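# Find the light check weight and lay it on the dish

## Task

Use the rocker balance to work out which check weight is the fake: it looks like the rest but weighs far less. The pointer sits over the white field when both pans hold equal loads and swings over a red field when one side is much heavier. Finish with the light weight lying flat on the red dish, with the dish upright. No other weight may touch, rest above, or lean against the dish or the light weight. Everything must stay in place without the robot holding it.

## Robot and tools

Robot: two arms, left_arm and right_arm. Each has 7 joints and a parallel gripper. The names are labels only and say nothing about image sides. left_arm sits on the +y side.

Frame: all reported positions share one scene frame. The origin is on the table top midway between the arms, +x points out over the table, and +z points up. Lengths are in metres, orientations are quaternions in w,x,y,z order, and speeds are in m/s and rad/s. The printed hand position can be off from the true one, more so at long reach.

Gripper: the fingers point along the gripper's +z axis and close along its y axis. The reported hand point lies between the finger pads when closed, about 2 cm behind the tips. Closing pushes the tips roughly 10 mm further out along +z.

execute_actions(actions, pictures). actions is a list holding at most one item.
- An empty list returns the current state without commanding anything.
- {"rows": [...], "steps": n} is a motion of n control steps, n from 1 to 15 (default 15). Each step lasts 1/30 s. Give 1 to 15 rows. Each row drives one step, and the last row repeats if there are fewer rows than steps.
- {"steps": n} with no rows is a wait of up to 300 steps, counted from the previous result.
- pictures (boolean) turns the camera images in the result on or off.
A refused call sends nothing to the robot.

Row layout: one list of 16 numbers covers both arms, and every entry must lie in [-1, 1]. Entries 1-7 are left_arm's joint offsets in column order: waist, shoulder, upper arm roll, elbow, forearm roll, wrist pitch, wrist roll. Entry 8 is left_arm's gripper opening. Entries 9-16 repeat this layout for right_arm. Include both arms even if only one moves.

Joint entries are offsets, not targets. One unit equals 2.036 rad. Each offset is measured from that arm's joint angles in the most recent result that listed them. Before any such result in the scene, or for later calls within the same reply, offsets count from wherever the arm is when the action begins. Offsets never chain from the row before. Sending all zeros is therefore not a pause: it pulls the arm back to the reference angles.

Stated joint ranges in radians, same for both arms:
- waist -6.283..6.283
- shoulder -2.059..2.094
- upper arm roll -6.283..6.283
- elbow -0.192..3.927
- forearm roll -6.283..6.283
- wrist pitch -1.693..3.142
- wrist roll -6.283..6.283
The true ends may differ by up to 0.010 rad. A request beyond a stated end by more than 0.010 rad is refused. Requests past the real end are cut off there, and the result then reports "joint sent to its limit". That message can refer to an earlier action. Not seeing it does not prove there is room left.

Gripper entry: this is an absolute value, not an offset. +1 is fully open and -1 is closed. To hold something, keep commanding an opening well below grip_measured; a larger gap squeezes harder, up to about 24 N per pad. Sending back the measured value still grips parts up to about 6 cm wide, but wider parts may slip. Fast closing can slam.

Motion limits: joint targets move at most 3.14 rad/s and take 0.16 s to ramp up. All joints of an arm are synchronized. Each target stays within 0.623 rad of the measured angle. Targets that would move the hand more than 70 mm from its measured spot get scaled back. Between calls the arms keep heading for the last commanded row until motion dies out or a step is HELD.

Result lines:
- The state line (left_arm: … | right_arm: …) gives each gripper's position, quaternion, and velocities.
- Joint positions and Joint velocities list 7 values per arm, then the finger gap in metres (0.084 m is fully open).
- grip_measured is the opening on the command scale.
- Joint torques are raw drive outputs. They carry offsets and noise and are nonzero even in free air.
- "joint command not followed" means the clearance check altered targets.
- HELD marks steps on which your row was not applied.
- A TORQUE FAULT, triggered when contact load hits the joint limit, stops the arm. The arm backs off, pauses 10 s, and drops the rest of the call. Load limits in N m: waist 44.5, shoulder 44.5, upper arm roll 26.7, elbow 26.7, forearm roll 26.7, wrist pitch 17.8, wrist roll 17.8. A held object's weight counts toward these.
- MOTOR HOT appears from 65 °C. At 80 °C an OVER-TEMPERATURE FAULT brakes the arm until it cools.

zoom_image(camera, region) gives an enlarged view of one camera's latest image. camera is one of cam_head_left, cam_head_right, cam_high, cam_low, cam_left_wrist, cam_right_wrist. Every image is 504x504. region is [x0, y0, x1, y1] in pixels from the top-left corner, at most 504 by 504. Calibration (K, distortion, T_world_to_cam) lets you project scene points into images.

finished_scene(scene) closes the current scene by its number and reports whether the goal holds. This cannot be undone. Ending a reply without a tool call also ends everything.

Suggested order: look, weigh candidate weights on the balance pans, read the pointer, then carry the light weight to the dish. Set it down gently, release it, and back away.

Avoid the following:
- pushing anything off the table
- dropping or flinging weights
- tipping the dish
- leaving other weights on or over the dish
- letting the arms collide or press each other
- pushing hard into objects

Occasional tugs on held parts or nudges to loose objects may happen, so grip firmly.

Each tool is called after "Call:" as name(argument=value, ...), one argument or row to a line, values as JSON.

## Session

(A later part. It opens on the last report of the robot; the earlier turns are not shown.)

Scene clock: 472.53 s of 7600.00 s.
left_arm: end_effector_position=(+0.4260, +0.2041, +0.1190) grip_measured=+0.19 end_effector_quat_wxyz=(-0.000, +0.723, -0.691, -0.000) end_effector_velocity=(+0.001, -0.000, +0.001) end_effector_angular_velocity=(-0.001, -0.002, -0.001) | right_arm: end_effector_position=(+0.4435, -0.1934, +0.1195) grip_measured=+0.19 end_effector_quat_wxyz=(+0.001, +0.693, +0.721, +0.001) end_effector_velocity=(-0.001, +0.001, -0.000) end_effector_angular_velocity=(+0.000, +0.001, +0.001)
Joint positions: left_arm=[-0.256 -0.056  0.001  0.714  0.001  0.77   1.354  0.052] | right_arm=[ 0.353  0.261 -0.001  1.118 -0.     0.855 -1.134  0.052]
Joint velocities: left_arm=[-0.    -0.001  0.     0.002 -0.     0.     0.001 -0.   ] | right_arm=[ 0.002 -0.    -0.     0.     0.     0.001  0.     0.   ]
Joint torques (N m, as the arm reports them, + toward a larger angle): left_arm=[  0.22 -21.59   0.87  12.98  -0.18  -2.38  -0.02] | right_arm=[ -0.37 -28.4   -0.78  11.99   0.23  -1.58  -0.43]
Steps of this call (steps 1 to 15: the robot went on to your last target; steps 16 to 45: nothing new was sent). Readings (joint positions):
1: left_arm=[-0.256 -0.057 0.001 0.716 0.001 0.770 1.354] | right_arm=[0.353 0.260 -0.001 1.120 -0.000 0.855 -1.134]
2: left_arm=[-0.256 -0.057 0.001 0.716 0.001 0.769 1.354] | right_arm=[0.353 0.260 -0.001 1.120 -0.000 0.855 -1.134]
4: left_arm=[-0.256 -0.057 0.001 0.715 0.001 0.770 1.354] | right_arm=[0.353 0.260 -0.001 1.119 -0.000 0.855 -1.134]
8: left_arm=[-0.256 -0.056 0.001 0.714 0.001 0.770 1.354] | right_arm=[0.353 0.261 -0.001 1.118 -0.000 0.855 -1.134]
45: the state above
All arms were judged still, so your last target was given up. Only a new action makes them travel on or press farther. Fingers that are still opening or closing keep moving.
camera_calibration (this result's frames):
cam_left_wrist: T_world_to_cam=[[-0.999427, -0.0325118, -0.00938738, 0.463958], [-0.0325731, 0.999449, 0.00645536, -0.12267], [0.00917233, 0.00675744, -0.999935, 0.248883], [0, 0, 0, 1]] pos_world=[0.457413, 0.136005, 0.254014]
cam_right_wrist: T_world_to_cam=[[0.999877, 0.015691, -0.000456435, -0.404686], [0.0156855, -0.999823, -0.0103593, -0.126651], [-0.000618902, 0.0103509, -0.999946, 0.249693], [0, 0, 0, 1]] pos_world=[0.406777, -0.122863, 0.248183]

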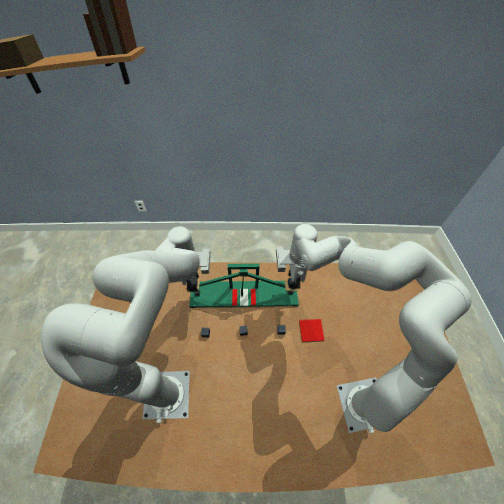

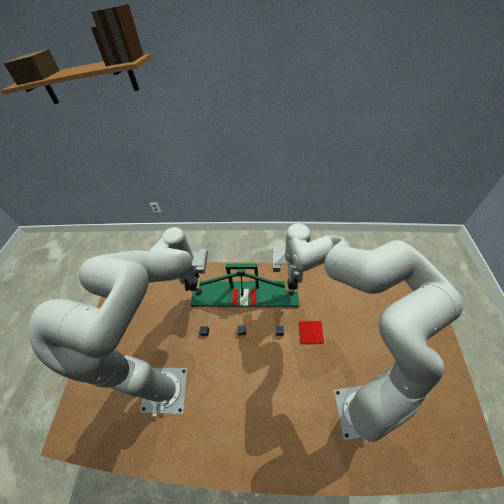

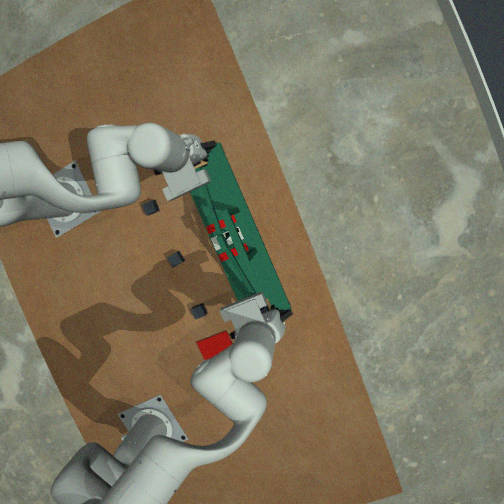

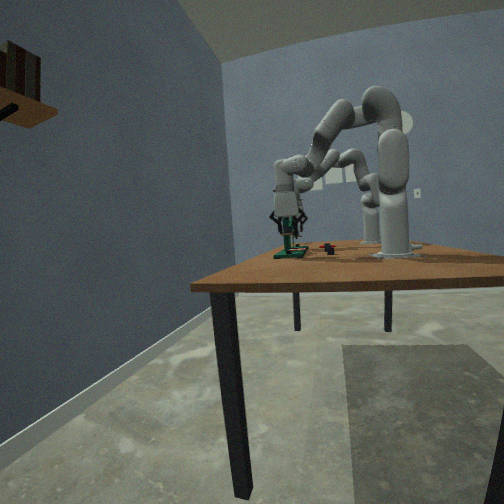

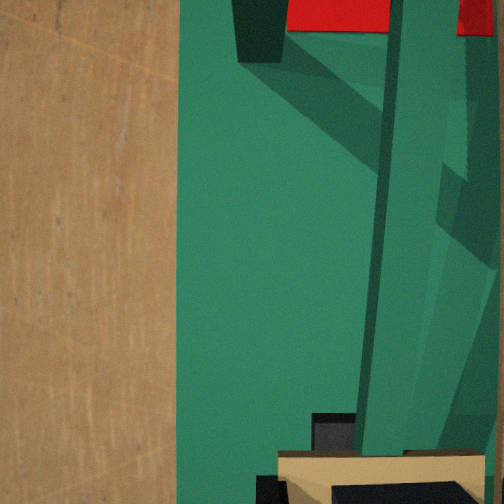

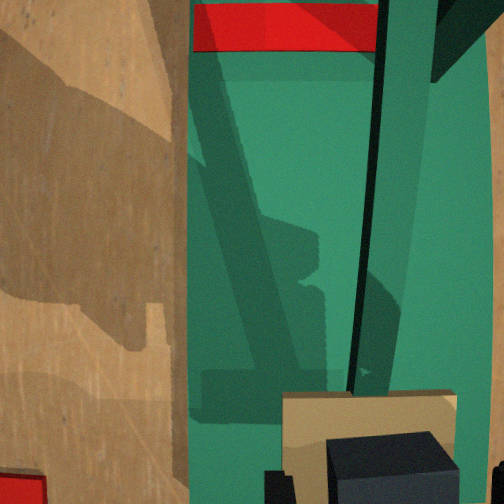

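Call:
execute_actions(
  actions=[
    {"rows":[[0,-0.008,0,0.006,0,0.014,0,0.25,0,-0.006,0,0.005,0,0.012,0,0.25],[0,-0.018,0,0.013,0,0.031,0,0.3,0,-0.015,0,0.012,0,0.026,0,0.3],[0,-0.028,0,0.020,0,0.048,0,0.3,0,-0.023,0,0.018,0,0.040,0,0.3],[0,-0.037,0,0.027,0,0.064,0,0.3,0,-0.030,0,0.024,0,0.054,0,0.3]],"steps":15},
  ],
  pictures=false,
)

Call:
execute_actions(
  actions=[
    {"steps":40},
  ],
)

Call:
zoom_image(
  camera="cam_head_left",
  region=[180, 250, 310, 345],
)

Scene clock: 478.37 s of 7600.00 s.
left_arm: end_effector_position=(+0.4253, +0.2042, +0.1597) grip_measured=+0.29 end_effector_quat_wxyz=(+0.001, +0.723, -0.691, -0.001) end_effector_velocity=(+0.005, -0.002, +0.006) end_effector_angular_velocity=(-0.003, -0.014, -0.001) | right_arm: end_effector_position=(+0.4424, -0.1939, +0.1604) grip_measured=+0.29 end_effector_quat_wxyz=(+0.000, +0.693, +0.721, -0.001) end_effector_velocity=(+0.004, +0.003, +0.007) end_effector_angular_velocity=(+0.008, -0.013, -0.001)
Joint positions: left_arm=[-0.256 -0.13   0.001  0.767  0.001  0.9    1.354  0.056] | right_arm=[ 0.353  0.201 -0.001  1.165 -0.     0.965 -1.134  0.056]
Joint velocities: left_arm=[-0.001 -0.003 -0.     0.012 -0.001  0.001 -0.     0.   ] | right_arm=[-0.001 -0.004  0.001  0.012  0.002  0.001  0.001  0.   ]
Joint torques (N m, as the arm reports them, + toward a larger angle): left_arm=[  0.   -21.13   1.21  14.89   0.36  -2.78   0.17] | right_arm=[ -0.72 -28.66  -0.89  12.46   0.2   -1.71  -0.43]
Steps of this call (steps 1 to 90: nothing new was sent; then 2.33 s passed at rest; steps 91 to 105: all 15 steps of this action). Readings (joint positions):
91: left_arm=[-0.256 -0.056 0.001 0.714 0.001 0.770 1.354] | right_arm=[0.353 0.261 -0.001 1.118 -0.000 0.855 -1.134]
92: left_arm=[-0.256 -0.058 0.001 0.715 0.001 0.775 1.354] | right_arm=[0.353 0.260 -0.001 1.119 -0.000 0.860 -1.134]
94: left_arm=[-0.256 -0.075 0.001 0.726 0.001 0.810 1.354] | right_arm=[0.353 0.246 -0.001 1.130 -0.000 0.890 -1.134]
98: left_arm=[-0.256 -0.128 0.001 0.769 0.001 0.887 1.354] | right_arm=[0.353 0.201 -0.001 1.169 -0.000 0.954 -1.134]
105: the state above

Scene clock: 479.70 s of 7600.00 s.
left_arm: end_effector_position=(+0.4261, +0.2041, +0.1607) grip_measured=+0.29 end_effector_quat_wxyz=(-0.000, +0.723, -0.691, -0.000) end_effector_velocity=(-0.000, +0.000, -0.000) end_effector_angular_velocity=(+0.001, +0.000, -0.001) | right_arm: end_effector_position=(+0.4432, -0.1936, +0.1617) grip_measured=+0.29 end_effector_quat_wxyz=(+0.001, +0.693, +0.721, +0.001) end_effector_velocity=(-0.000, -0.000, -0.000) end_effector_angular_velocity=(+0.000, +0.001, -0.001)
Joint positions: left_arm=[-0.256 -0.131  0.001  0.769  0.001  0.9    1.354  0.056] | right_arm=[ 0.353  0.2   -0.001  1.167 -0.     0.965 -1.134  0.056]
Joint velocities: left_arm=[ 0.    -0.    -0.    -0.001  0.001 -0.     0.001  0.   ] | right_arm=[-0.     0.    -0.    -0.     0.001  0.     0.     0.   ]
Joint torques (N m, as the arm reports them, + toward a larger angle): left_arm=[  0.2  -20.96   1.19  14.52  -0.02  -2.57   0.05] | right_arm=[ -0.7  -27.82  -0.91  12.23   0.09  -1.67  -0.39]
Steps of this call (steps 1 to 15: the robot went on to your last target; steps 16 to 40: nothing new was sent). Readings (joint positions):
1: left_arm=[-0.256 -0.130 0.001 0.768 0.001 0.900 1.354] | right_arm=[0.353 0.201 -0.001 1.166 -0.000 0.965 -1.134]
2: left_arm=[-0.256 -0.130 0.001 0.768 0.001 0.900 1.354] | right_arm=[0.353 0.201 -0.001 1.166 -0.000 0.965 -1.134]
4: left_arm=[-0.256 -0.131 0.001 0.769 0.001 0.900 1.354] | right_arm=[0.353 0.201 -0.001 1.167 -0.000 0.965 -1.134]
8: left_arm=[-0.256 -0.131 0.001 0.769 0.001 0.900 1.354] | right_arm=[0.353 0.200 -0.001 1.167 -0.000 0.965 -1.134]
40: the state above
All arms were judged still, so your last target was given up. Only a new action makes them travel on or press farther. Fingers that are still opening or closing keep moving.
camera_calibration (this result's frames):
cam_left_wrist: T_world_to_cam=[[-0.999425, -0.0325801, -0.00938565, 0.464474], [-0.0326413, 0.999446, 0.00644843, -0.1229], [0.00917037, 0.00675108, -0.999935, 0.290585], [0, 0, 0, 1]] pos_world=[0.457531, 0.136002, 0.295718]
cam_right_wrist: T_world_to_cam=[[0.999878, 0.0156443, -0.0004754, -0.404329], [0.0156386, -0.999824, -0.0103968, -0.126354], [-0.000637967, 0.0103881, -0.999946, 0.291888], [0, 0, 0, 1]] pos_world=[0.406442, -0.123039, 0.290366]

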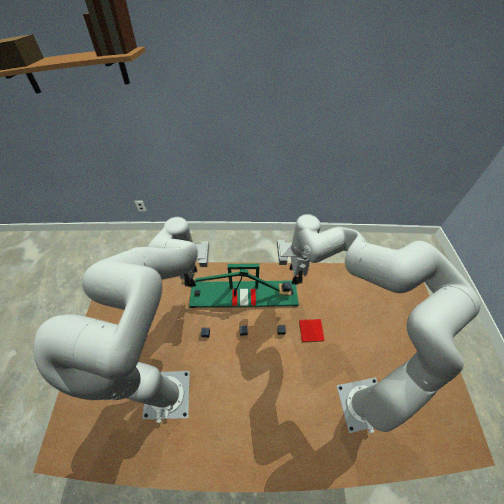

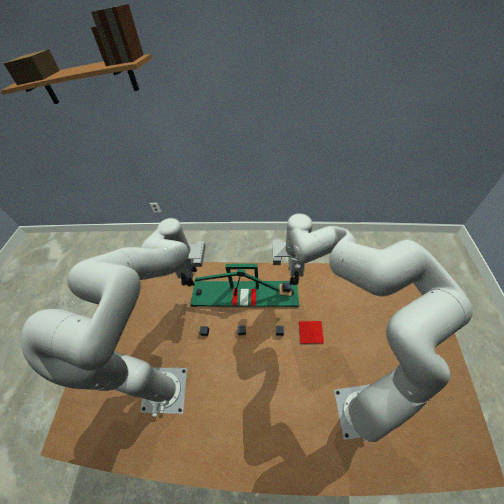

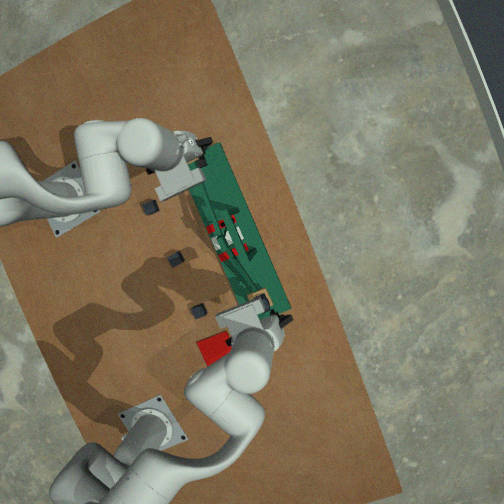

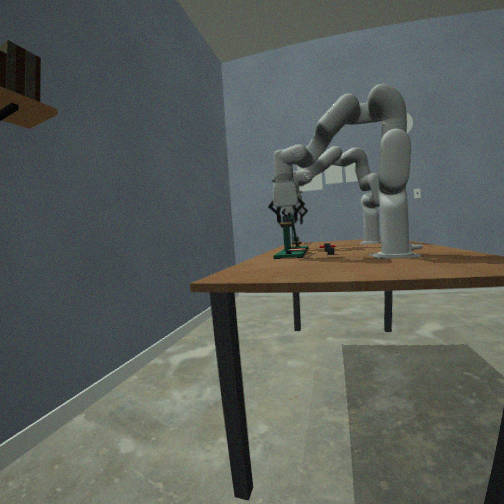

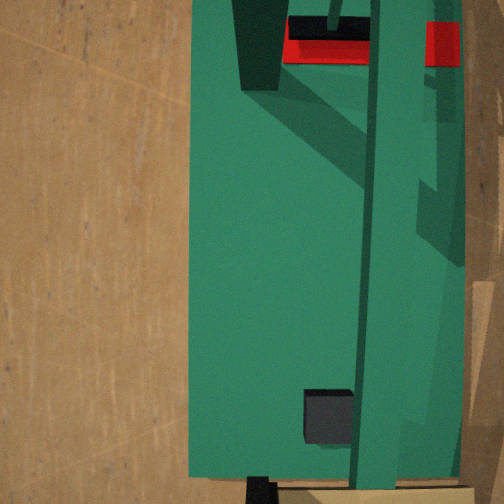

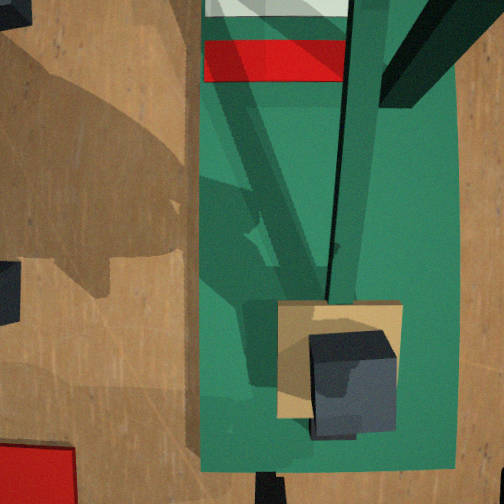

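Region (180, 250, 310, 345) of cam_head_left's 504x504 image, scaled by 3.877, with more detail than that image has; it fills the top 368 rows of this view, and the rest is white.

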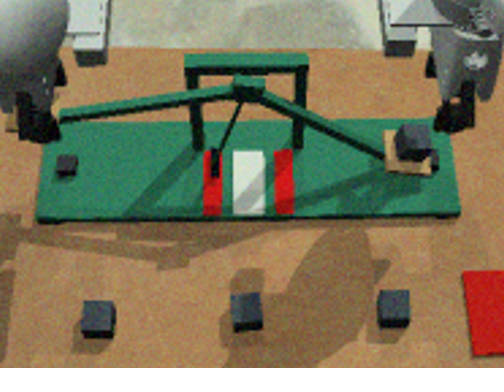

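Call:
zoom_image(
  camera="cam_low",
  region=[255, 185, 335, 265],
)

Call:
zoom_image(
  camera="cam_head_right",
  region=[165, 245, 235, 315],
)

Region (255, 185, 335, 265) of cam_low's 504x504 image, scaled by 6.300, with more detail than that image has.

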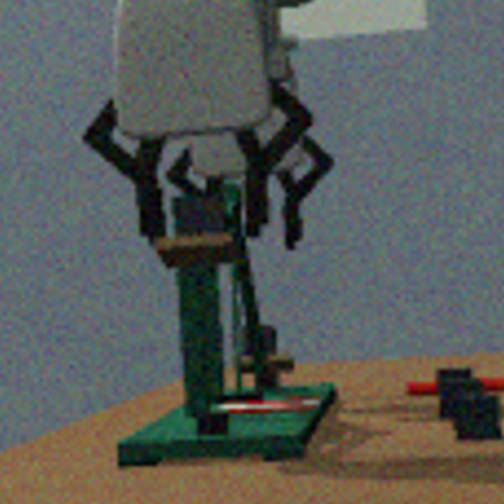

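Region (165, 245, 235, 315) of cam_head_right's 504x504 image, scaled by 7.200, with more detail than that image has.

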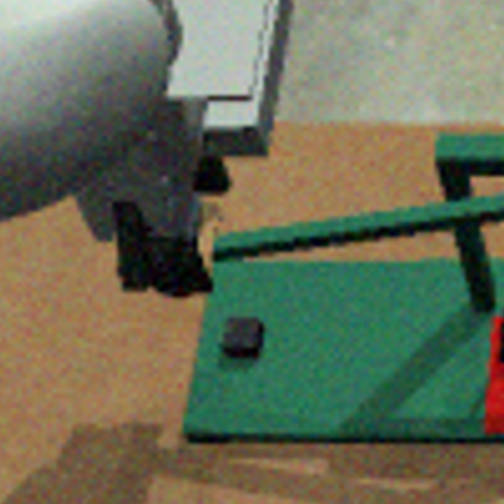

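Call:
execute_actions(
  actions=[
    {"rows":[[0,0,0,0,0,0,0,0.2,0,0,0,0,0,0,0,0.3],[0,0,0,0,0,0,0,0.1,0,0,0,0,0,0,0,0.3],[0,0,0,0,0,0,0,0.0,0,0,0,0,0,0,0,0.3],[0,0,0,0,0,0,0,-0.1,0,0,0,0,0,0,0,0.3],[0,0,0,0,0,0,0,-0.2,0,0,0,0,0,0,0,0.3],[0,0,0,0,0,0,0,-0.3,0,0,0,0,0,0,0,0.3],[0,0,0,0,0,0,0,-0.4,0,0,0,0,0,0,0,0.3],[0,0,0,0,0,0,0,-0.5,0,0,0,0,0,0,0,0.3],[0,0,0,0,0,0,0,-0.6,0,0,0,0,0,0,0,0.3],[0,0,0,0,0,0,0,-0.7,0,0,0,0,0,0,0,0.3]],"steps":15},
  ],
)

Call:
zoom_image(
  camera="cam_low",
  region=[255, 185, 335, 265],
)

Scene clock: 505.53 s of 7600.00 s.
left_arm: end_effector_position=(+0.4262, +0.2041, +0.1608) grip_measured=-0.33 end_effector_quat_wxyz=(-0.000, +0.723, -0.691, +0.000) end_effector_velocity=(-0.000, +0.000, -0.000) end_effector_angular_velocity=(+0.001, +0.002, +0.000) | right_arm: end_effector_position=(+0.4432, -0.1936, +0.1617) grip_measured=+0.29 end_effector_quat_wxyz=(+0.001, +0.693, +0.721, +0.001) end_effector_velocity=(+0.001, -0.001, +0.000) end_effector_angular_velocity=(-0.001, -0.001, -0.001)
Joint positions: left_arm=[-0.256 -0.131  0.001  0.769  0.001  0.9    1.354  0.03 ] | right_arm=[ 0.353  0.2   -0.001  1.167 -0.     0.965 -1.134  0.056]
Joint velocities: left_arm=[ 0.     0.001  0.    -0.     0.001  0.001 -0.    -0.   ] | right_arm=[-0.002 -0.    -0.001  0.    -0.002 -0.    -0.     0.   ]
Joint torques (N m, as the arm reports them, + toward a larger angle): left_arm=[  0.18 -20.75   1.08  14.52  -0.08  -2.4    0.18] | right_arm=[ -0.39 -27.56  -0.95  12.45   0.22  -1.57  -0.18]
Steps of this call (steps 1 to 90: nothing new was sent; then 22.33 s passed at rest; steps 91 to 105: all 15 steps of this action). Readings (joint positions):
91: left_arm=[-0.256 -0.131 0.001 0.769 0.001 0.900 1.354] | right_arm=[0.353 0.200 -0.001 1.167 -0.000 0.965 -1.134]
92: left_arm=[-0.256 -0.131 0.001 0.769 0.001 0.900 1.354] | right_arm=[0.353 0.200 -0.001 1.167 -0.000 0.965 -1.134]
94: left_arm=[-0.256 -0.131 0.001 0.769 0.001 0.900 1.354] | right_arm=[0.353 0.200 -0.001 1.167 -0.000 0.965 -1.134]
98: left_arm=[-0.256 -0.131 0.001 0.769 0.001 0.900 1.354] | right_arm=[0.353 0.200 -0.001 1.167 -0.000 0.965 -1.134]
105: the state above
camera_calibration (this result's frames):
cam_left_wrist: T_world_to_cam=[[-0.999423, -0.0325649, -0.00961489, 0.464577], [-0.0326273, 0.999447, 0.00640423, -0.122881], [0.00940102, 0.00671424, -0.999933, 0.290561], [0, 0, 0, 1]] pos_world=[0.457568, 0.135991, 0.295796]
cam_right_wrist: T_world_to_cam=[[0.999878, 0.0156441, -0.000475579, -0.404329], [0.0156383, -0.999824, -0.0103967, -0.126354], [-0.000638142, 0.010388, -0.999946, 0.291888], [0, 0, 0, 1]] pos_world=[0.406442, -0.123039, 0.290366]

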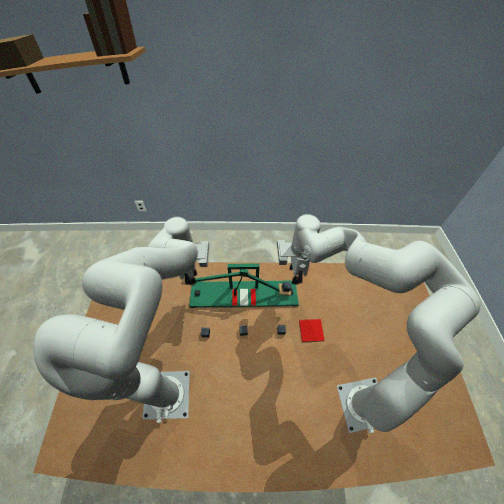

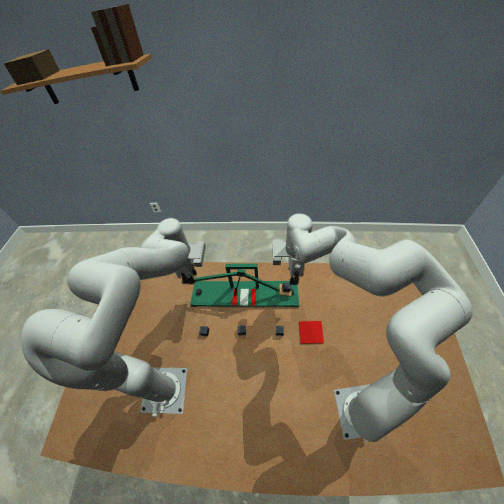

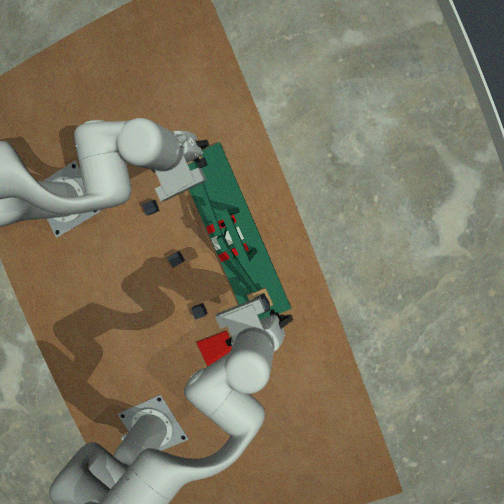

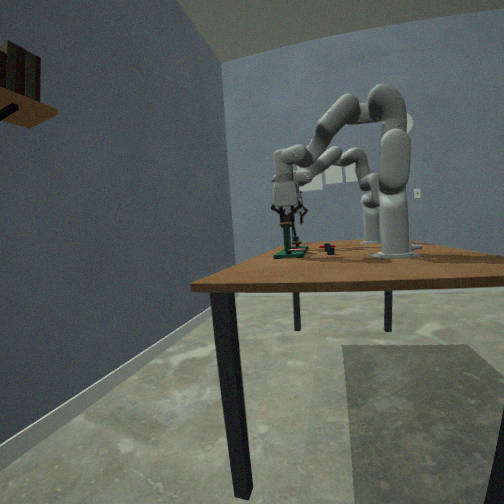

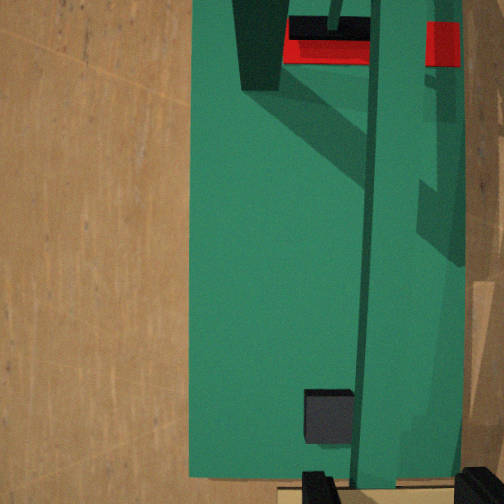

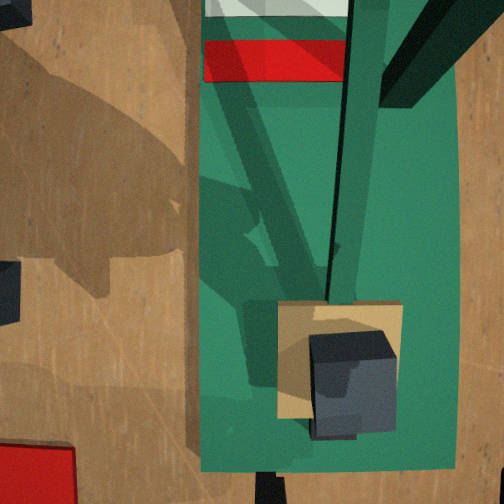

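Region (255, 185, 335, 265) of cam_low's 504x504 image, scaled by 6.300, with more detail than that image has.

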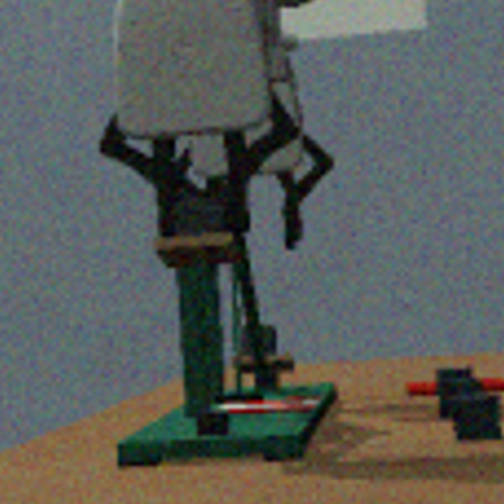

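Call:
execute_actions(
  actions=[
    {"rows":[[0,-0.008,0,0.006,0,0.014,0,-0.7,0,-0.01,0,0,0,0.01,0,0.3],[0,-0.018,0,0.014,0,0.031,0,-0.7,-0.01,-0.025,0,-0.005,0,0.018,0,0.3],[0,-0.027,0,0.021,0,0.047,0,-0.7,-0.03,-0.04,0,-0.015,0,0.024,0,0.3],[0,-0.027,0,0.021,0,0.047,0,-0.7,-0.055,-0.055,0,-0.025,0,0.028,0,0.3],[-0.012,-0.048,0,0.001,0,0.048,-0.010,-0.7,-0.08,-0.07,0,-0.035,0,0.032,0,0.3],[-0.027,-0.071,0,-0.021,0,0.049,-0.023,-0.7,-0.105,-0.085,0,-0.046,0,0.036,0,0.3],[-0.042,-0.095,0,-0.044,0,0.050,-0.036,-0.7,-0.13,-0.10,0,-0.057,0,0.040,0,0.3],[-0.057,-0.119,0,-0.067,0,0.052,-0.049,-0.7,-0.155,-0.115,0,-0.068,0,0.044,0,0.3],[-0.072,-0.143,0,-0.090,0,0.053,-0.062,-0.7,-0.18,-0.13,0,-0.079,0,0.048,0,0.3],[-0.087,-0.167,0,-0.113,0,0.054,-0.075,-0.7,-0.205,-0.145,0,-0.09,0,0.052,0,0.3],[-0.102,-0.191,0,-0.136,0,0.055,-0.088,-0.7,-0.23,-0.16,0,-0.10,0,0.056,0,0.3],[-0.117,-0.215,0,-0.159,0,0.057,-0.101,-0.7,-0.255,-0.172,0,-0.11,0,0.059,0,0.3],[-0.132,-0.239,0,-0.182,0,0.058,-0.114,-0.7,-0.28,-0.182,0,-0.12,0,0.062,0,0.3],[-0.146,-0.262,0,-0.204,0,0.059,-0.127,-0.7,-0.30,-0.19,0,-0.126,0,0.064,0,0.3],[-0.157,-0.280,0,-0.221,0,0.060,-0.136,-0.7,-0.32,-0.196,0,-0.131,0,0.066,0,0.3]],"steps":15},
  ],
  pictures=false,
)

Call:
execute_actions(
  actions=[
    {"steps":20},
  ],
)

Scene clock: 539.53 s of 7600.00 s.
left_arm: end_effector_position=(+0.3118, +0.1593, +0.1800) grip_measured=-0.33 end_effector_quat_wxyz=(-0.000, +0.712, -0.702, -0.001) end_effector_velocity=(-0.434, -0.098, -0.109) end_effector_angular_velocity=(-0.004, -0.001, -0.094) | right_arm: end_effector_position=(+0.4379, -0.3722, +0.2137) grip_measured=+0.29 end_effector_quat_wxyz=(+0.002, +0.809, +0.588, +0.004) end_effector_velocity=(-0.093, -0.474, +0.060) end_effector_angular_velocity=(-0.000, +0.022, -1.012)
Joint positions: left_arm=[-0.462 -0.517 -0.001  0.494  0.001  1.013  1.177  0.03 ] | right_arm=[ 0.004 -0.049 -0.004  1.017 -0.     1.057 -1.134  0.056]
Joint velocities: left_arm=[-0.827 -1.337  0.01  -1.265  0.     0.07  -0.723  0.   ] | right_arm=[-1.011 -0.531 -0.001 -0.407  0.     0.146 -0.001 -0.   ]
Joint torques (N m, as the arm reports them, + toward a larger angle): left_arm=[ 0.19 -9.99  2.11 14.35 -0.05 -2.57 -0.09] | right_arm=[ -0.25 -20.41   0.36  12.21   0.28  -1.34  -0.5 ]
Steps of this call (steps 1 to 15: the robot went on to your last target; steps 16 to 90: nothing new was sent; then 30.50 s passed at rest; steps 91 to 105: all 15 steps of this action). Readings (joint positions):
91: left_arm=[-0.256 -0.131 0.001 0.769 0.001 0.900 1.354] | right_arm=[0.353 0.200 -0.001 1.167 -0.000 0.965 -1.134]
92: left_arm=[-0.256 -0.133 0.001 0.770 0.001 0.906 1.354] | right_arm=[0.353 0.197 -0.001 1.167 -0.000 0.969 -1.134]
94: left_arm=[-0.256 -0.150 0.001 0.781 0.001 0.940 1.354] | right_arm=[0.342 0.172 0.003 1.158 -0.000 0.988 -1.134]
98: left_arm=[-0.281 -0.232 0.005 0.775 0.001 0.990 1.330] | right_arm=[0.231 0.084 -0.001 1.115 -0.000 1.019 -1.134]
105: the state above

Scene clock: 540.20 s of 7600.00 s.
left_arm: end_effector_position=(+0.2544, +0.1511, +0.1601) grip_measured=-0.33 end_effector_quat_wxyz=(+0.000, +0.708, -0.706, -0.001) end_effector_velocity=(-0.001, -0.000, -0.000) end_effector_angular_velocity=(+0.000, -0.001, -0.002) | right_arm: end_effector_position=(+0.3913, -0.4989, +0.2264) grip_measured=+0.29 end_effector_quat_wxyz=(-0.000, +0.887, +0.462, -0.000) end_effector_velocity=(-0.001, -0.005, +0.001) end_effector_angular_velocity=(+0.001, -0.001, -0.013)
Joint positions: left_arm=[-0.575 -0.701  0.001  0.32   0.001  1.022  1.078  0.03 ] | right_arm=[-0.297 -0.198 -0.     0.901 -0.     1.099 -1.134  0.056]
Joint velocities: left_arm=[-0.002 -0.003 -0.001 -0.002 -0.    -0.    -0.001  0.   ] | right_arm=[-0.005 -0.003 -0.008 -0.    -0.001  0.002  0.    -0.   ]
Joint torques (N m, as the arm reports them, + toward a larger angle): left_arm=[ 0.12 -5.25  1.43 15.57  0.01 -2.72  0.03] | right_arm=[ -0.76 -18.11  -0.37  12.64   0.16  -1.57  -0.48]
Steps of this call (steps 1 to 20: the robot went on to your last target). Readings (joint positions):
1: left_arm=[-0.490 -0.562 -0.001 0.452 0.001 1.015 1.153] | right_arm=[-0.030 -0.066 -0.004 1.004 -0.000 1.062 -1.134]
2: left_arm=[-0.517 -0.606 -0.001 0.410 0.001 1.017 1.129] | right_arm=[-0.065 -0.083 -0.003 0.990 -0.000 1.066 -1.134]
4: left_arm=[-0.558 -0.672 -0.001 0.345 0.001 1.022 1.095] | right_arm=[-0.134 -0.117 -0.003 0.963 -0.000 1.076 -1.134]
8: left_arm=[-0.574 -0.698 0.002 0.322 0.001 1.022 1.079] | right_arm=[-0.266 -0.183 -0.004 0.913 -0.001 1.095 -1.134]
20: the state above
camera_calibration (this result's frames):
cam_left_wrist: T_world_to_cam=[[-0.999921, 0.00997514, -0.00763969, 0.28458], [0.00992363, 0.999928, 0.00675002, -0.0865533], [0.00770647, 0.00667368, -0.999948, 0.29227], [0, 0, 0, 1]] pos_world=[0.283164, 0.0817578, 0.295013]
cam_right_wrist: T_world_to_cam=[[0.805744, -0.592258, -0.00278723, -0.574468], [-0.592255, -0.805694, -0.00959401, -0.0956238], [0.00343647, 0.00938106, -0.99995, 0.357622], [0, 0, 0, 1]] pos_world=[0.405011, -0.420631, 0.355086]

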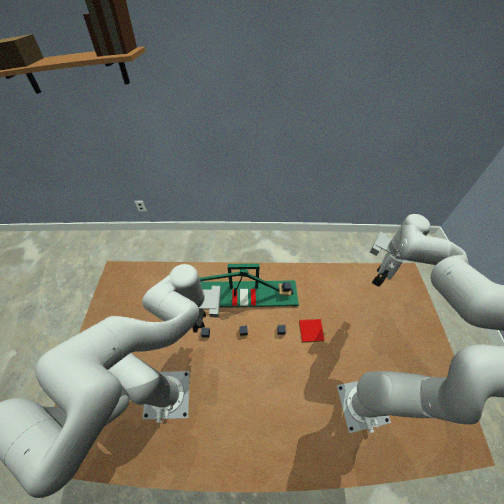

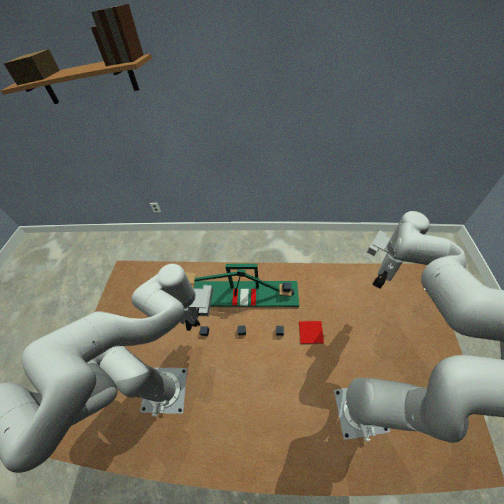

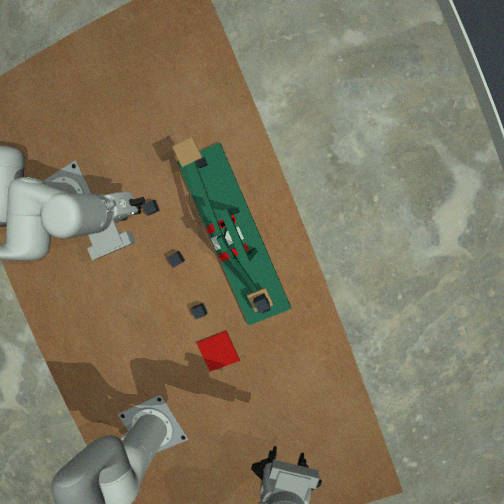

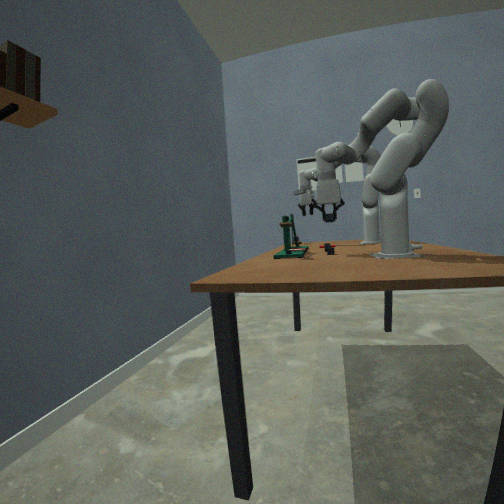

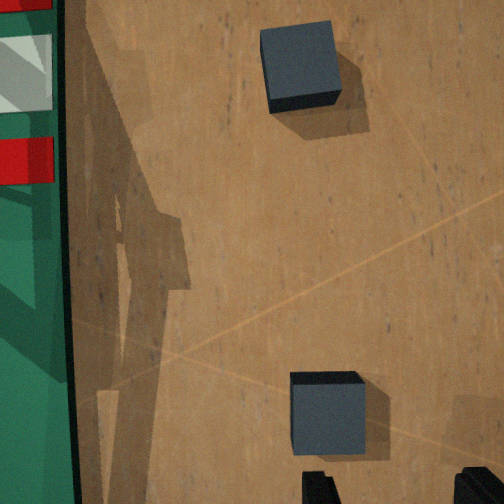

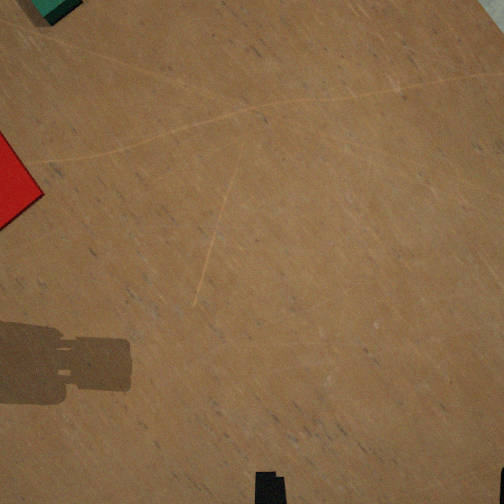

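Call:
execute_actions(
  actions=[
    {"rows":[[-0.012,0.02,0,0.021,0,0.001,-0.012,-0.7,0,0,0,0,0,0,0,0.3],[-0.032,0.053,0,0.055,0,0.002,-0.032,-0.7,0,0,0,0,0,0,0,0.3],[-0.056,0.093,0,0.096,0,0.003,-0.056,-0.7,0,0,0,0,0,0,0,0.3],[-0.081,0.134,0,0.138,0,0.004,-0.081,-0.7,0,0,0,0,0,0,0,0.3],[-0.106,0.175,0,0.181,0,0.005,-0.106,-0.7,0,0,0,0,0,0,0,0.3],[-0.130,0.216,0,0.223,0,0.006,-0.130,-0.7,0,0,0,0,0,0,0,0.3],[-0.155,0.257,0,0.265,0,0.007,-0.155,-0.7,0,0,0,0,0,0,0,0.3],[-0.180,0.298,0,0.307,0,0.009,-0.180,-0.7,0,0,0,0,0,0,0,0.3],[-0.204,0.339,0,0.349,0,0.010,-0.204,-0.7,0,0,0,0,0,0,0,0.3],[-0.229,0.380,0,0.392,0,0.011,-0.229,-0.7,0,0,0,0,0,0,0,0.3],[-0.254,0.421,0,0.434,0,0.012,-0.254,-0.7,0,0,0,0,0,0,0,0.3],[-0.278,0.462,0,0.476,0,0.013,-0.278,-0.7,0,0,0,0,0,0,0,0.3],[-0.301,0.499,0,0.514,0,0.014,-0.301,-0.7,0,0,0,0,0,0,0,0.3],[-0.319,0.530,0,0.546,0,0.015,-0.319,-0.7,0,0,0,0,0,0,0,0.3],[-0.331,0.549,0,0.566,0,0.016,-0.331,-0.7,0,0,0,0,0,0,0,0.3]],"steps":15},
  ],
  pictures=false,
)

Call:
execute_actions(
  actions=[
    {"steps":25},
  ],
)

Scene clock: 561.57 s of 7600.00 s.
left_arm: end_effector_position=(+0.3097, -0.0186, +0.2057) grip_measured=-0.33 end_effector_quat_wxyz=(-0.000, +0.708, -0.706, +0.000) end_effector_velocity=(+0.027, -0.462, -0.000) end_effector_angular_velocity=(+0.028, +0.026, +0.005) | right_arm: end_effector_position=(+0.3913, -0.4989, +0.2264) grip_measured=+0.29 end_effector_quat_wxyz=(-0.000, +0.887, +0.462, -0.000) end_effector_velocity=(-0.000, +0.001, -0.000) end_effector_angular_velocity=(+0.000, +0.001, +0.001)
Joint positions: left_arm=[-0.885 -0.188  0.002  0.849  0.001  1.036  0.769  0.03 ] | right_arm=[-0.297 -0.198 -0.     0.901 -0.     1.099 -1.134  0.056]
Joint velocities: left_arm=[-0.75   1.21   0.006  1.205  0.001  0.034 -0.75  -0.   ] | right_arm=[-0.     0.     0.002 -0.     0.001  0.    -0.    -0.   ]
Joint torques (N m, as the arm reports them, + toward a larger angle): left_arm=[ -1.18 -19.79  -0.67  14.39   0.02  -2.48   0.18] | right_arm=[ -0.43 -18.37  -0.6   12.7    0.2   -1.62  -0.36]
Steps of this call (steps 1 to 15: the robot went on to your last target; steps 16 to 90: nothing new was sent; then 17.87 s passed at rest; steps 91 to 105: all 15 steps of this action). Readings (joint positions):
91: left_arm=[-0.576 -0.701 0.001 0.319 0.001 1.022 1.077] | right_arm=[-0.298 -0.199 -0.001 0.900 -0.000 1.099 -1.134]
92: left_arm=[-0.578 -0.697 0.001 0.323 0.001 1.023 1.074] | right_arm=[-0.298 -0.199 -0.001 0.901 -0.000 1.099 -1.134]
94: left_arm=[-0.606 -0.649 0.003 0.370 0.001 1.026 1.045] | right_arm=[-0.297 -0.198 -0.001 0.901 -0.000 1.099 -1.134]
98: left_arm=[-0.710 -0.477 0.001 0.554 0.001 1.028 0.943] | right_arm=[-0.297 -0.198 -0.000 0.901 -0.000 1.099 -1.134]
105: the state above

Scene clock: 562.40 s of 7600.00 s.
left_arm: end_effector_position=(+0.2578, -0.2573, +0.1619) grip_measured=-0.33 end_effector_quat_wxyz=(-0.001, +0.710, -0.705, +0.002) end_effector_velocity=(-0.025, -0.007, -0.009) end_effector_angular_velocity=(+0.011, +0.019, -0.038) | right_arm: end_effector_position=(+0.3913, -0.4989, +0.2264) grip_measured=+0.29 end_effector_quat_wxyz=(-0.000, +0.887, +0.462, -0.000) end_effector_velocity=(-0.000, -0.000, -0.000) end_effector_angular_velocity=(+0.000, +0.002, -0.001)
Joint positions: left_arm=[-1.246  0.415  0.004  1.472  0.001  1.055  0.404  0.03 ] | right_arm=[-0.297 -0.198 -0.     0.901 -0.     1.099 -1.134  0.056]
Joint velocities: left_arm=[-0.016  0.012 -0.028 -0.004 -0.002  0.002 -0.002  0.   ] | right_arm=[-0.001  0.     0.    -0.    -0.     0.001  0.    -0.   ]
Joint torques (N m, as the arm reports them, + toward a larger angle): left_arm=[ -0.75 -38.38  -0.13  15.38  -0.03  -2.74   0.25] | right_arm=[ -0.52 -18.13  -0.46  12.71   0.27  -1.61  -0.39]
Steps of this call (steps 1 to 25: the robot went on to your last target). Readings (joint positions):
1: left_arm=[-0.910 -0.148 0.002 0.889 0.001 1.037 0.744] | right_arm=[-0.297 -0.198 -0.000 0.901 -0.000 1.099 -1.134]
2: left_arm=[-0.934 -0.109 0.001 0.928 0.001 1.039 0.719] | right_arm=[-0.297 -0.198 -0.000 0.901 -0.000 1.099 -1.134]
4: left_arm=[-0.980 -0.032 0.001 1.007 0.001 1.041 0.673] | right_arm=[-0.297 -0.198 -0.000 0.901 -0.000 1.099 -1.134]
8: left_arm=[-1.070 0.119 0.001 1.164 0.001 1.045 0.583] | right_arm=[-0.297 -0.198 -0.000 0.901 -0.000 1.099 -1.134]
25: the state above
camera_calibration (this result's frames):
cam_left_wrist: T_world_to_cam=[[-0.999911, 0.00463425, -0.0124719, 0.291454], [0.00457554, 0.999978, 0.00473225, 0.323495], [0.0124935, 0.00467476, -0.999911, 0.295059], [0, 0, 0, 1]] pos_world=[0.286261, -0.326218, 0.297137]
cam_right_wrist: T_world_to_cam=[[0.805744, -0.592258, -0.00278724, -0.574468], [-0.592255, -0.805694, -0.00959414, -0.0956238], [0.00343654, 0.00938117, -0.99995, 0.357622], [0, 0, 0, 1]] pos_world=[0.405011, -0.420632, 0.355086]

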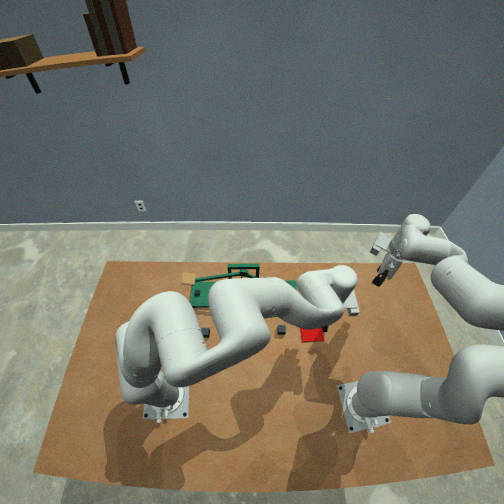

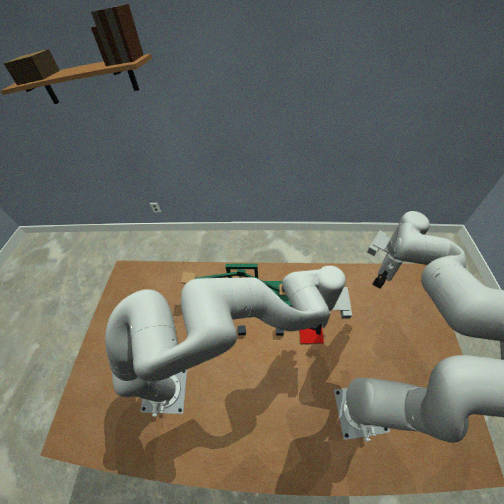

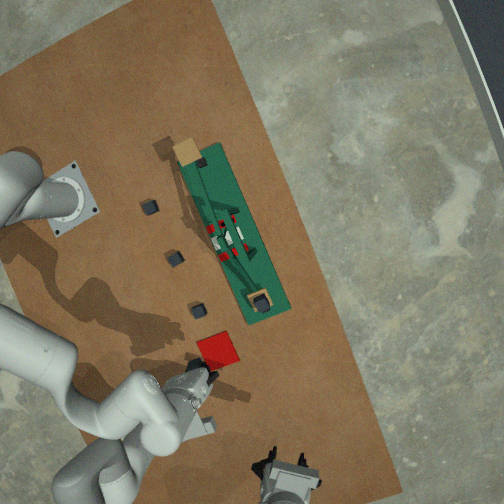

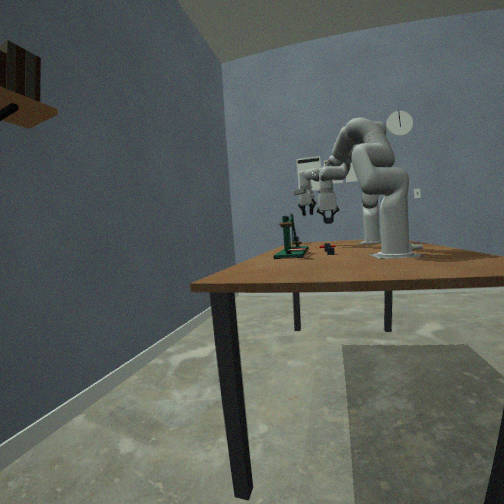

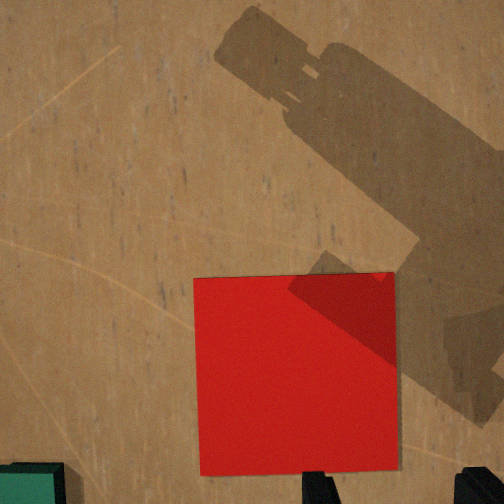

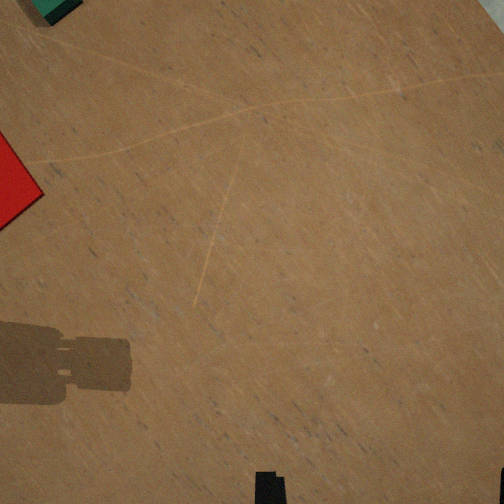

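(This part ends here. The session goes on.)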